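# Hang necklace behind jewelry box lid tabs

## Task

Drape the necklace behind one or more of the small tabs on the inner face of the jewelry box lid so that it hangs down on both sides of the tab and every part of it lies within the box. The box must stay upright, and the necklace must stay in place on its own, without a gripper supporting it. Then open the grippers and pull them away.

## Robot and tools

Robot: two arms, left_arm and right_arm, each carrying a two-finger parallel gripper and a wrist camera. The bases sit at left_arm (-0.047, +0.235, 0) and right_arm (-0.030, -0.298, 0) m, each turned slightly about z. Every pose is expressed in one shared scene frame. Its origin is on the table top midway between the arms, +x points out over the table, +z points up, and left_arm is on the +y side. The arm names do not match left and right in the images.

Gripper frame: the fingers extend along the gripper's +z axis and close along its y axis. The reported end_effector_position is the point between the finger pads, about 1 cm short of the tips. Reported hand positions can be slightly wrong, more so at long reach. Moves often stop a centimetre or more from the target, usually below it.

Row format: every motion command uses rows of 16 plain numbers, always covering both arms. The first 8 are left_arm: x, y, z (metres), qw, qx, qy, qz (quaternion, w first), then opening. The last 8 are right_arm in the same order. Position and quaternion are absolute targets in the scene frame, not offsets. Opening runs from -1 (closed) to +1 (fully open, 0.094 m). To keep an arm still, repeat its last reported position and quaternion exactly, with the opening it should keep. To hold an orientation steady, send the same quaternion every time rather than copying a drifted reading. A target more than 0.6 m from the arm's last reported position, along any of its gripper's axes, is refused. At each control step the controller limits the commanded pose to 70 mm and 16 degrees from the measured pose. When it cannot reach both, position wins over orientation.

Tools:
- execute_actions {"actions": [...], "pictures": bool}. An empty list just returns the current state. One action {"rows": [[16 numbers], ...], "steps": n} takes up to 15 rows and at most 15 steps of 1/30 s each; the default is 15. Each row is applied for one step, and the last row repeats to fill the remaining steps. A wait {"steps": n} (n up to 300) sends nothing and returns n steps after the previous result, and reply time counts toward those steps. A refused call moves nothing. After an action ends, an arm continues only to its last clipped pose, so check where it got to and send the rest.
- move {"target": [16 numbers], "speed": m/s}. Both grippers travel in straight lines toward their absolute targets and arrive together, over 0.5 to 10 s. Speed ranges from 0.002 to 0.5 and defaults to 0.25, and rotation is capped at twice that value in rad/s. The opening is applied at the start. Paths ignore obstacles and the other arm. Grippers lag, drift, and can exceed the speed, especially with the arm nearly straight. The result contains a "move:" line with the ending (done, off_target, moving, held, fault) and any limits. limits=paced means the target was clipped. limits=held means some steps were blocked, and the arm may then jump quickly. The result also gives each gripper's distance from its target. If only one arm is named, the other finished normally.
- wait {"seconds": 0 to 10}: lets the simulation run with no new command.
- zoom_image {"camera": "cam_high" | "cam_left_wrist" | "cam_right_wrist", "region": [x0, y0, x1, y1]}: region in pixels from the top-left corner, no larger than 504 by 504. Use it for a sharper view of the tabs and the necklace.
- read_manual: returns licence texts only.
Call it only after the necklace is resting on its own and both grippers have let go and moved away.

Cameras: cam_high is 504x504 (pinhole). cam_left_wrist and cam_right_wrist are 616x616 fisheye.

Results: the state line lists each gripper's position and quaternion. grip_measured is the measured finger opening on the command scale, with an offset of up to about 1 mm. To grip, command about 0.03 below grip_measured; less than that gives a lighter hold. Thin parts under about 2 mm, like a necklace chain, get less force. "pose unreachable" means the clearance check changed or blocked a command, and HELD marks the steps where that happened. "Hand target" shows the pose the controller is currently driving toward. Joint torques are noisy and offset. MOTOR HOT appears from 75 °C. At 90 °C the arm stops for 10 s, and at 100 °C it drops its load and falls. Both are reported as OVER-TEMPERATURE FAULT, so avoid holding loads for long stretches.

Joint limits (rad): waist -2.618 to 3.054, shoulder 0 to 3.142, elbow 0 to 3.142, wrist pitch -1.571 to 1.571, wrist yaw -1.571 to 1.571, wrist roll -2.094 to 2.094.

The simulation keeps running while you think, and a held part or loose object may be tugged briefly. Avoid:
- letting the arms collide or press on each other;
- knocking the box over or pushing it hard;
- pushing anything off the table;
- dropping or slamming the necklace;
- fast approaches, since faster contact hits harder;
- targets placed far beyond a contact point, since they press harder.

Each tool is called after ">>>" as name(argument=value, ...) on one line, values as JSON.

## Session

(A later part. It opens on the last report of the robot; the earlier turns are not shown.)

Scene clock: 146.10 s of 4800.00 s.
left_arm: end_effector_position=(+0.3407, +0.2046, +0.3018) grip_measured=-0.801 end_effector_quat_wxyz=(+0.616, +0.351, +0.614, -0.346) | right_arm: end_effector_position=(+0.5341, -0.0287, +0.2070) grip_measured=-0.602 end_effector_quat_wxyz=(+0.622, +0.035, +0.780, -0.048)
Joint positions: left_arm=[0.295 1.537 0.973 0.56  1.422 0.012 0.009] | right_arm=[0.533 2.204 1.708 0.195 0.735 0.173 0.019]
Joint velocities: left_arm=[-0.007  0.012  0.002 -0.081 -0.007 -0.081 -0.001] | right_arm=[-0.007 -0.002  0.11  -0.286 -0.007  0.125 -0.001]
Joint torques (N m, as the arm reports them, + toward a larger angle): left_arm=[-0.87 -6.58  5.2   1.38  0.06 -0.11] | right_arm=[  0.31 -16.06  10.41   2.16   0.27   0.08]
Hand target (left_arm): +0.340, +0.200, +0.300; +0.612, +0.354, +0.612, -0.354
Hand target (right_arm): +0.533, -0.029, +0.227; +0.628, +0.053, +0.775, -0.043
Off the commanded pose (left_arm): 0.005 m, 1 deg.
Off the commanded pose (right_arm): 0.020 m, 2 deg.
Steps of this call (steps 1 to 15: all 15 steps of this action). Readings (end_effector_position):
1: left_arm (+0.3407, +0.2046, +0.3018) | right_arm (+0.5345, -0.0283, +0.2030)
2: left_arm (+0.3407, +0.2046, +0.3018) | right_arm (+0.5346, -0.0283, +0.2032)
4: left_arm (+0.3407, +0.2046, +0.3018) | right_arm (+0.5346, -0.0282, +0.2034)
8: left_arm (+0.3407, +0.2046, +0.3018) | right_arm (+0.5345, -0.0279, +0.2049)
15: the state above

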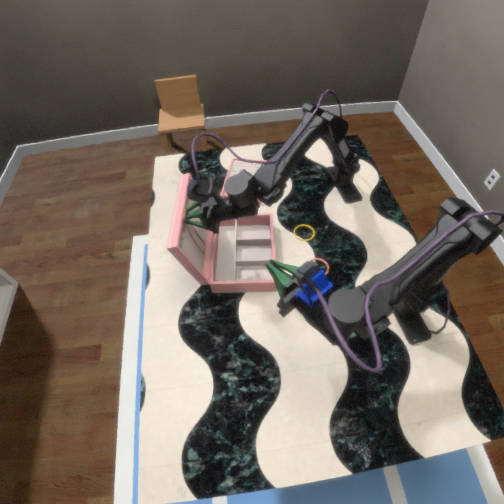

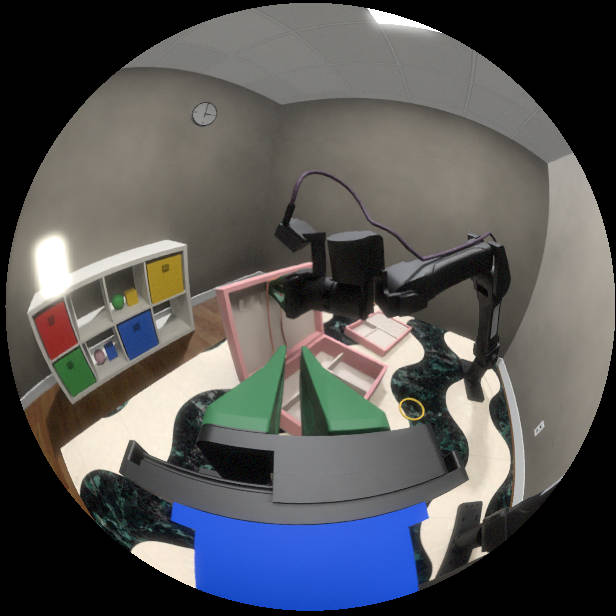

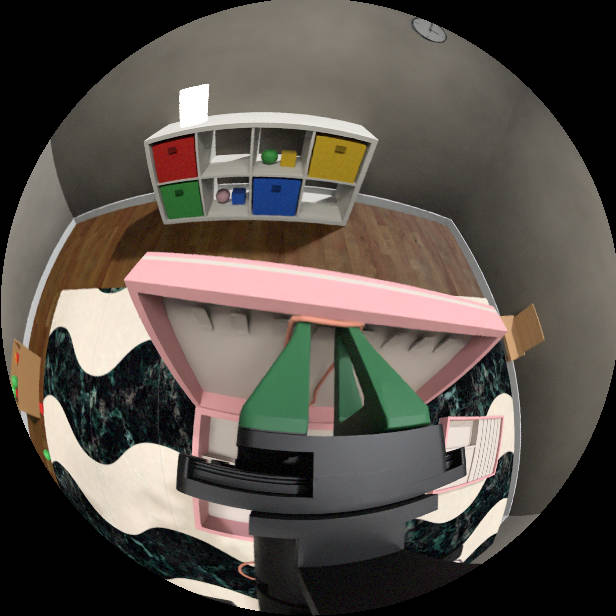

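>>> execute_actions(actions=[{"rows":[[0.34,0.2,0.30,0.612,0.354,0.612,-0.354,-0.8,0.532,-0.029,0.222,0.627,0.054,0.775,-0.044,-0.6],[0.34,0.2,0.30,0.612,0.354,0.612,-0.354,-0.8,0.532,-0.029,0.220,0.627,0.054,0.775,-0.044,-0.6],[0.34,0.2,0.30,0.612,0.354,0.612,-0.354,-0.8,0.532,-0.029,0.218,0.627,0.054,0.775,-0.044,-0.6],[0.34,0.2,0.30,0.612,0.354,0.612,-0.354,-0.8,0.532,-0.029,0.216,0.627,0.054,0.775,-0.044,-0.6],[0.34,0.2,0.30,0.612,0.354,0.612,-0.354,-0.8,0.532,-0.029,0.216,0.627,0.054,0.775,-0.044,-0.6],[0.34,0.2,0.30,0.612,0.354,0.612,-0.354,-0.8,0.532,-0.029,0.216,0.627,0.054,0.775,-0.044,-0.6],[0.34,0.2,0.30,0.612,0.354,0.612,-0.354,-0.8,0.532,-0.029,0.216,0.627,0.054,0.775,-0.044,-0.7],[0.34,0.2,0.30,0.612,0.354,0.612,-0.354,-0.8,0.532,-0.029,0.216,0.627,0.054,0.775,-0.044,-0.7],[0.34,0.2,0.30,0.612,0.354,0.612,-0.354,-0.8,0.532,-0.029,0.216,0.627,0.054,0.775,-0.044,-0.7],[0.34,0.2,0.30,0.612,0.354,0.612,-0.354,-0.8,0.532,-0.029,0.216,0.627,0.054,0.775,-0.044,-0.7],[0.34,0.2,0.30,0.612,0.354,0.612,-0.354,-0.8,0.532,-0.029,0.216,0.627,0.054,0.775,-0.044,-0.6]],"steps":15}])

>>> zoom_image(camera="cam_right_wrist", region=[200,220,460,420])

>>> zoom_image(camera="cam_left_wrist", region=[210,250,340,360])

Scene clock: 156.13 s of 4800.00 s.
left_arm: end_effector_position=(+0.3407, +0.2046, +0.3018) grip_measured=-0.801 end_effector_quat_wxyz=(+0.616, +0.351, +0.614, -0.346) | right_arm: end_effector_position=(+0.5330, -0.0317, +0.2046) grip_measured=-0.602 end_effector_quat_wxyz=(+0.616, +0.042, +0.785, -0.053)
Joint positions: left_arm=[0.295 1.537 0.973 0.56  1.422 0.012 0.009] | right_arm=[0.533 2.204 1.716 0.161 0.748 0.195 0.019]
Joint velocities: left_arm=[-0.002 -0.007  0.007  0.11  -0.037  0.066 -0.002] | right_arm=[-0.002  0.002 -0.002 -0.066  0.007 -0.037  0.001]
Joint torques (N m, as the arm reports them, + toward a larger angle): left_arm=[-0.88 -6.57  5.19  1.38  0.06 -0.12] | right_arm=[  0.52 -15.48   8.16   2.38   0.25   0.1 ]
Hand target (left_arm): +0.340, +0.200, +0.300; +0.612, +0.354, +0.612, -0.354
Hand target (right_arm): +0.532, -0.029, +0.216; +0.627, +0.054, +0.776, -0.044
Off the commanded pose (left_arm): 0.005 m, 1 deg.
Off the commanded pose (right_arm): 0.012 m, 2 deg.
Steps of this call (steps 1 to 90: nothing new was sent; then 6.53 s passed at rest; steps 91 to 105: all 15 steps of this action). Readings (end_effector_position):
91: left_arm (+0.3407, +0.2046, +0.3018) | right_arm (+0.5330, -0.0312, +0.2045)
92: left_arm (+0.3407, +0.2046, +0.3018) | right_arm (+0.5330, -0.0313, +0.2045)
94: left_arm (+0.3407, +0.2046, +0.3018) | right_arm (+0.5330, -0.0314, +0.2045)
98: left_arm (+0.3407, +0.2046, +0.3018) | right_arm (+0.5330, -0.0316, +0.2046)
105: the state above

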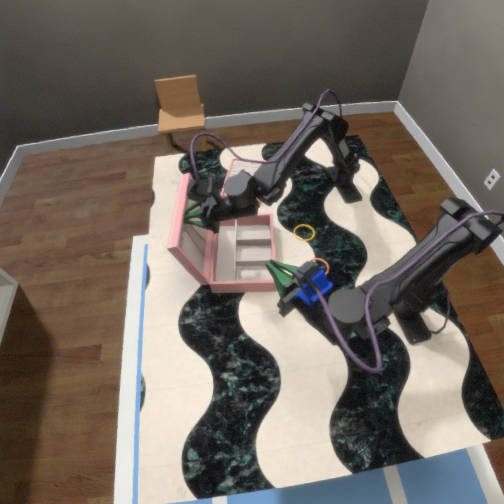

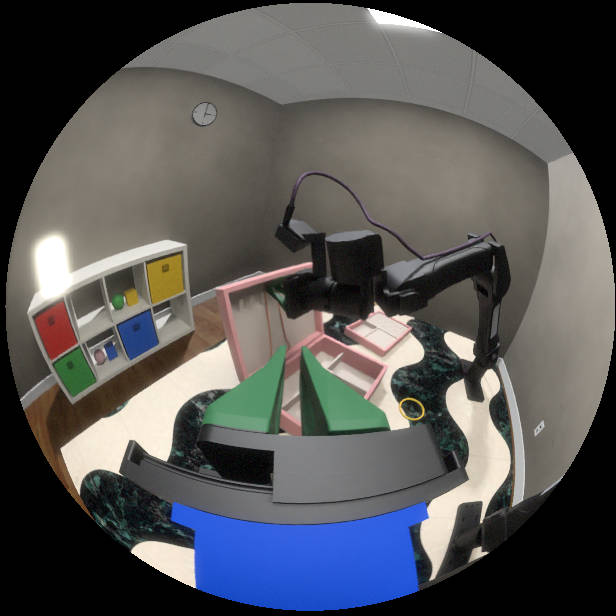

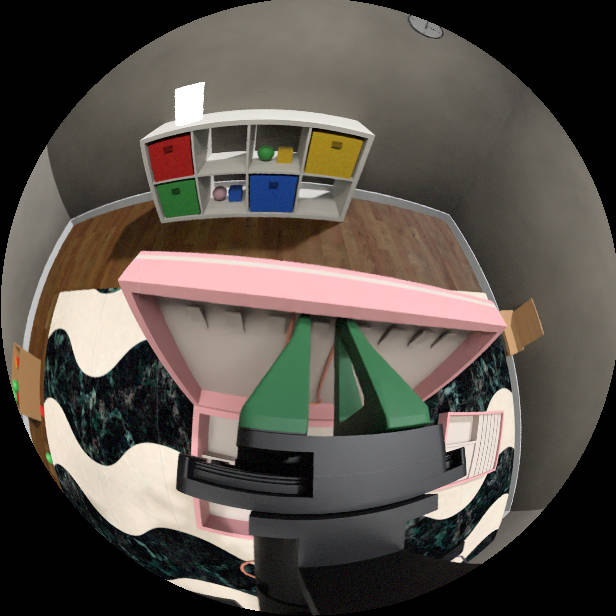

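Region (200, 220, 460, 420) of cam_right_wrist's 616x616 image, scaled by 1.938, with more detail than that image has; it fills the top 388 rows of this view, and the rest is white.

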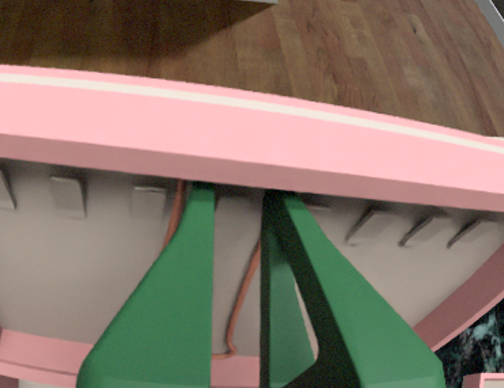

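Region (210, 250, 340, 360) of cam_left_wrist's 616x616 image, scaled by 3.877, with more detail than that image has; it fills the top 426 rows of this view, and the rest is white.

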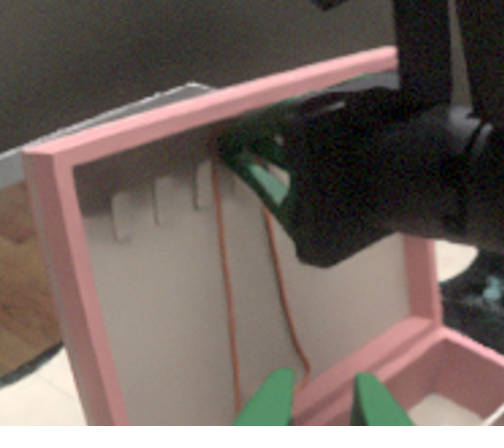

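>>> move(target=[0.34,0.2,0.30,0.612,0.354,0.612,-0.354,-0.8,0.526,-0.028,0.206,0.616,0.042,0.785,-0.053,-0.6], speed=0.006)

>>> zoom_image(camera="cam_right_wrist", region=[200,220,460,420])

>>> zoom_image(camera="cam_left_wrist", region=[210,250,340,360])

Scene clock: 161.73 s of 4800.00 s.
left_arm: end_effector_position=(+0.3407, +0.2046, +0.3018) grip_measured=-0.801 end_effector_quat_wxyz=(+0.616, +0.351, +0.614, -0.346) | right_arm: end_effector_position=(+0.5315, -0.0287, +0.2046) grip_measured=-0.602 end_effector_quat_wxyz=(+0.616, +0.041, +0.785, -0.052)
Joint positions: left_arm=[0.295 1.537 0.973 0.56  1.422 0.012 0.009] | right_arm=[0.539 2.204 1.716 0.161 0.75  0.196 0.019]
Joint velocities: left_arm=[-0.007 -0.007  0.002 -0.051  0.037 -0.037 -0.   ] | right_arm=[ 0.002  0.002  0.002  0.051  0.037 -0.007 -0.001]
Joint torques (N m, as the arm reports them, + toward a larger angle): left_arm=[-0.87 -6.58  5.22  1.37  0.06 -0.11] | right_arm=[  0.69 -16.13   6.22   2.14   0.22   0.04]
Hand target (left_arm): +0.340, +0.200, +0.300; +0.612, +0.354, +0.612, -0.354
Hand target (right_arm): +0.526, -0.028, +0.206; +0.616, +0.042, +0.785, -0.053
Off the commanded pose (left_arm): 0.005 m, 1 deg.
Off the commanded pose (right_arm): 0.006 m, 0 deg.
After step 90, 0.80 s passed at rest.
move: done

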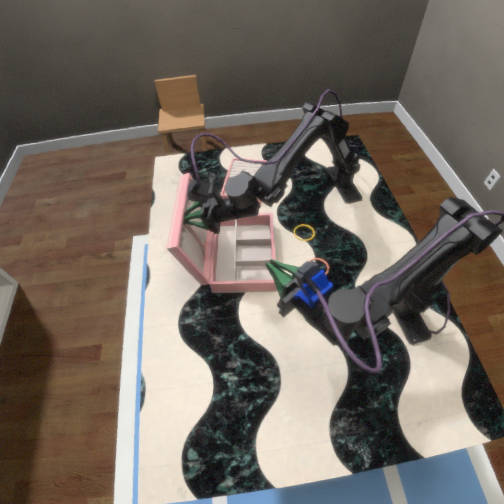

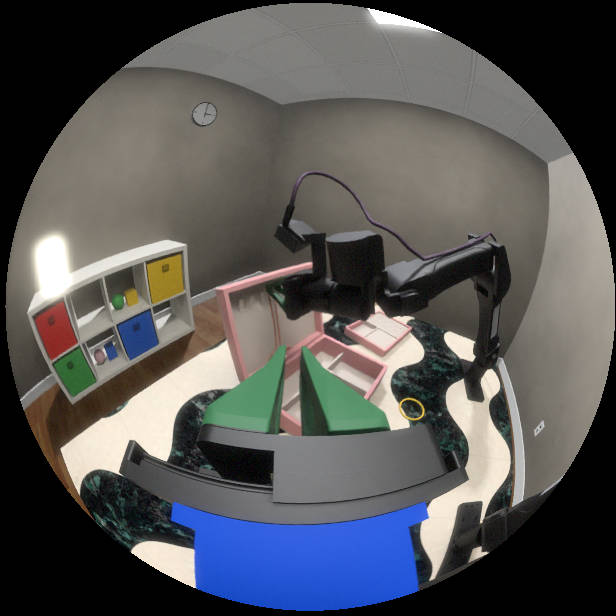

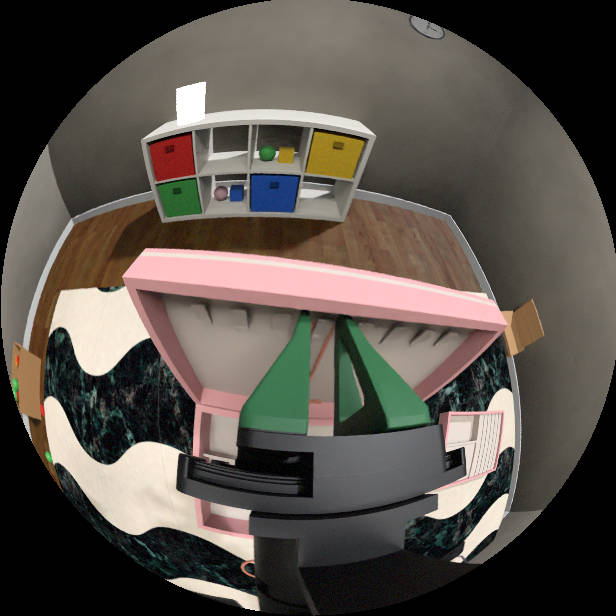

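Region (200, 220, 460, 420) of cam_right_wrist's 616x616 image, scaled by 1.938, with more detail than that image has; it fills the top 388 rows of this view, and the rest is white.

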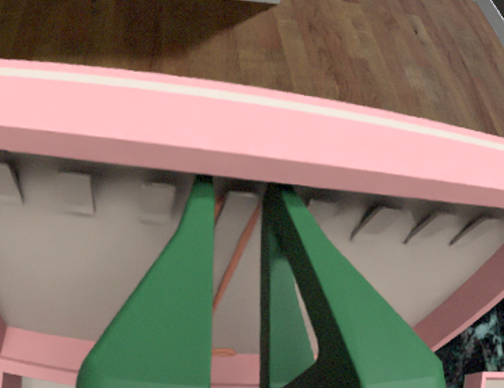

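Region (210, 250, 340, 360) of cam_left_wrist's 616x616 image, scaled by 3.877, with more detail than that image has; it fills the top 426 rows of this view, and the rest is white.

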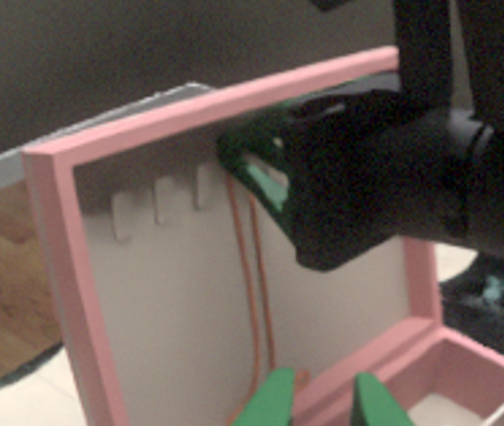

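Dropped behind the tab. Retract.

>>> move(target=[0.34,0.2,0.30,0.612,0.354,0.612,-0.354,-0.8,0.44,-0.02,0.22,0.616,0.042,0.785,-0.053,-0.6], speed=0.05)

>>> move(target=[0.25,0.22,0.30,0.612,0.354,0.612,-0.354,-0.8,0.28,-0.15,0.30,0.616,0.042,0.785,-0.053,-0.6], speed=0.15)

Scene clock: 166.33 s of 4800.00 s.
left_arm: end_effector_position=(+0.3407, +0.2046, +0.3018) grip_measured=-0.801 end_effector_quat_wxyz=(+0.616, +0.351, +0.614, -0.346) | right_arm: end_effector_position=(+0.4455, -0.0175, +0.2110) grip_measured=-0.602 end_effector_quat_wxyz=(+0.611, +0.032, +0.789, -0.058)
Joint positions: left_arm=[0.295 1.537 0.973 0.56  1.422 0.012 0.009] | right_arm=[0.679 1.981 1.424 0.161 0.877 0.257 0.019]
Joint velocities: left_arm=[-0.002  0.017  0.017  0.007 -0.022  0.037  0.001] | right_arm=[ 0.002 -0.007  0.002 -0.051 -0.051  0.022  0.   ]
Joint torques (N m, as the arm reports them, + toward a larger angle): left_arm=[-0.87 -6.59  5.19  1.37  0.06 -0.12] | right_arm=[  0.47 -15.31   6.38   2.05   0.29   0.08]
Hand target (left_arm): +0.340, +0.200, +0.300; +0.612, +0.354, +0.612, -0.354
Hand target (right_arm): +0.440, -0.020, +0.221; +0.617, +0.041, +0.784, -0.054
Off the commanded pose (left_arm): 0.005 m, 1 deg.
Off the commanded pose (right_arm): 0.011 m, 1 deg.
move: off_target (right_arm)

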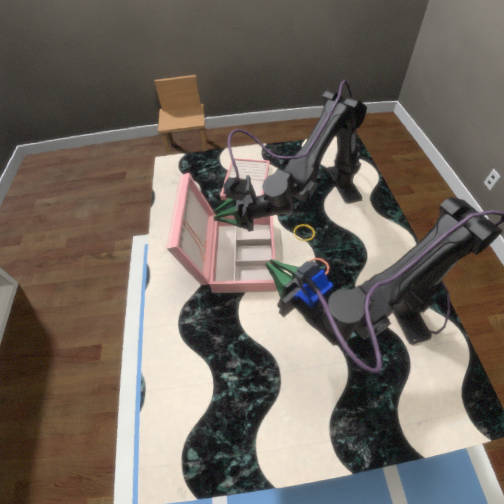

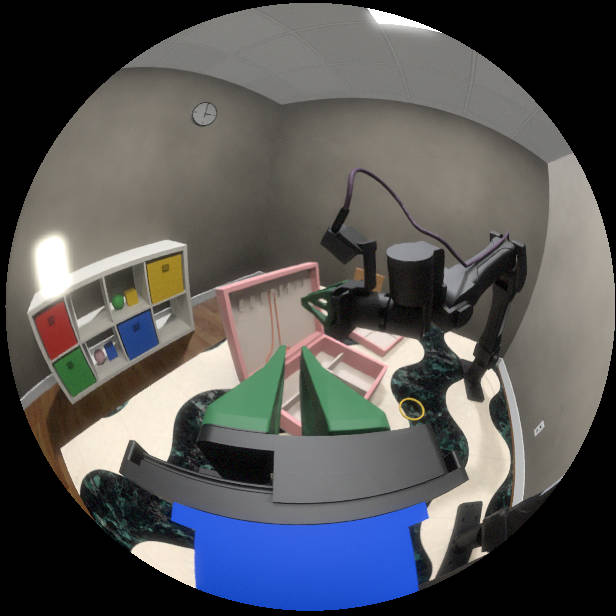

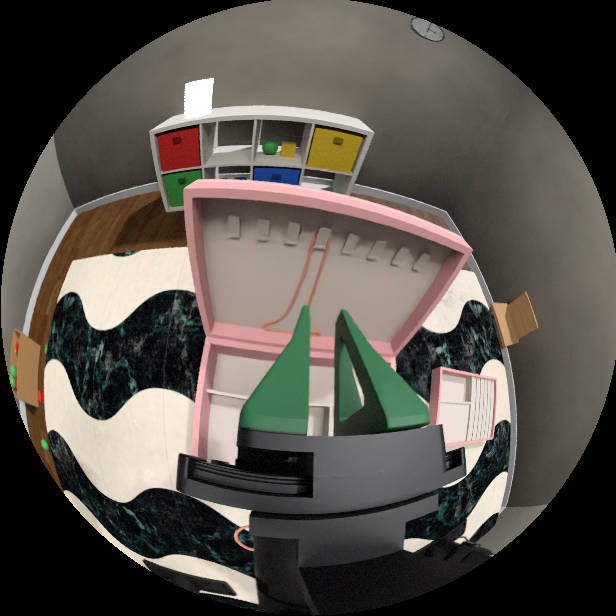

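Scene clock: 168.47 s of 4800.00 s.
left_arm: end_effector_position=(+0.2556, +0.2209, +0.2985) grip_measured=-0.801 end_effector_quat_wxyz=(+0.622, +0.338, +0.621, -0.336) | right_arm: end_effector_position=(+0.2867, -0.1457, +0.3037) grip_measured=-0.602 end_effector_quat_wxyz=(+0.617, +0.040, +0.784, -0.051)
Joint positions: left_arm=[ 0.485  1.238  0.711  0.552  1.573 -0.021  0.009] | right_arm=[ 0.772  1.147  0.966 -0.241  0.965  0.322  0.019]
Joint velocities: left_arm=[-0.002  0.012  0.007  0.007 -0.022 -0.007 -0.002] | right_arm=[-0.007 -0.012 -0.012 -0.007 -0.007 -0.007  0.   ]
Joint torques (N m, as the arm reports them, + toward a larger angle): left_arm=[ 0.67 -5.88  4.77  1.06  0.09 -0.12] | right_arm=[ 0.67 -5.09  6.77  1.88  0.33  0.11]
Hand target (left_arm): +0.250, +0.220, +0.300; +0.621, +0.338, +0.621, -0.338
Hand target (right_arm): +0.282, -0.149, +0.303; +0.617, +0.042, +0.784, -0.054
Off the commanded pose (left_arm): 0.006 m, 3 deg.
Off the commanded pose (right_arm): 0.009 m, 0 deg.
joint sent to its limit (left arm) — the command would take joint 5 (wrist yaw) past its upper limit, so that joint was sent only as far as its limit.
move: off_target (left_arm)

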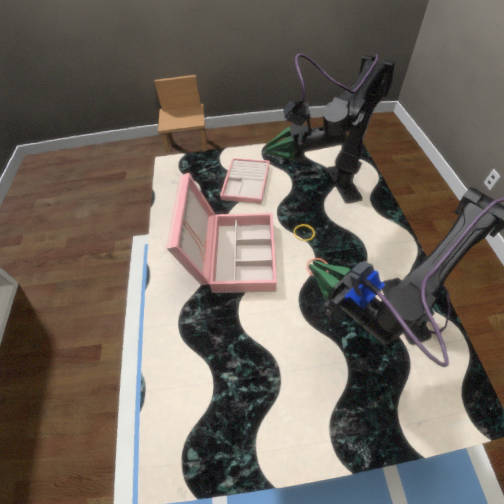

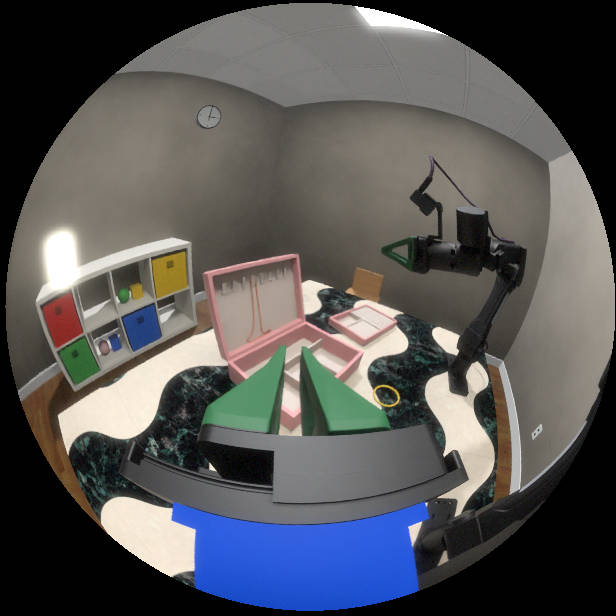

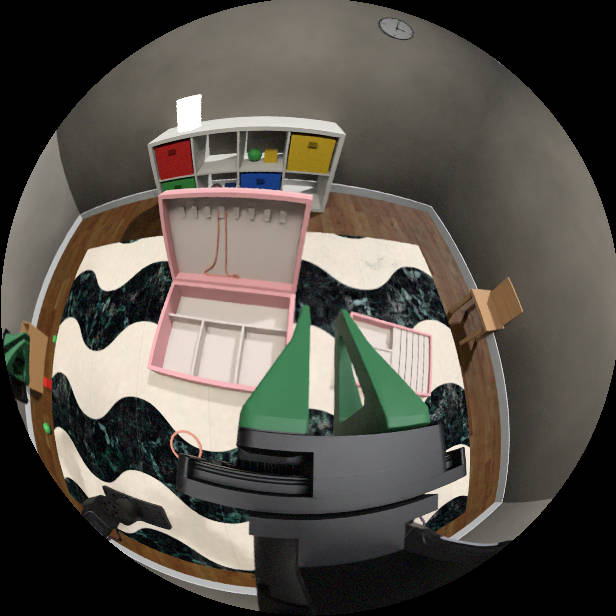

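>>> finished_scene(scene=2)

The scene is finished: the task was done.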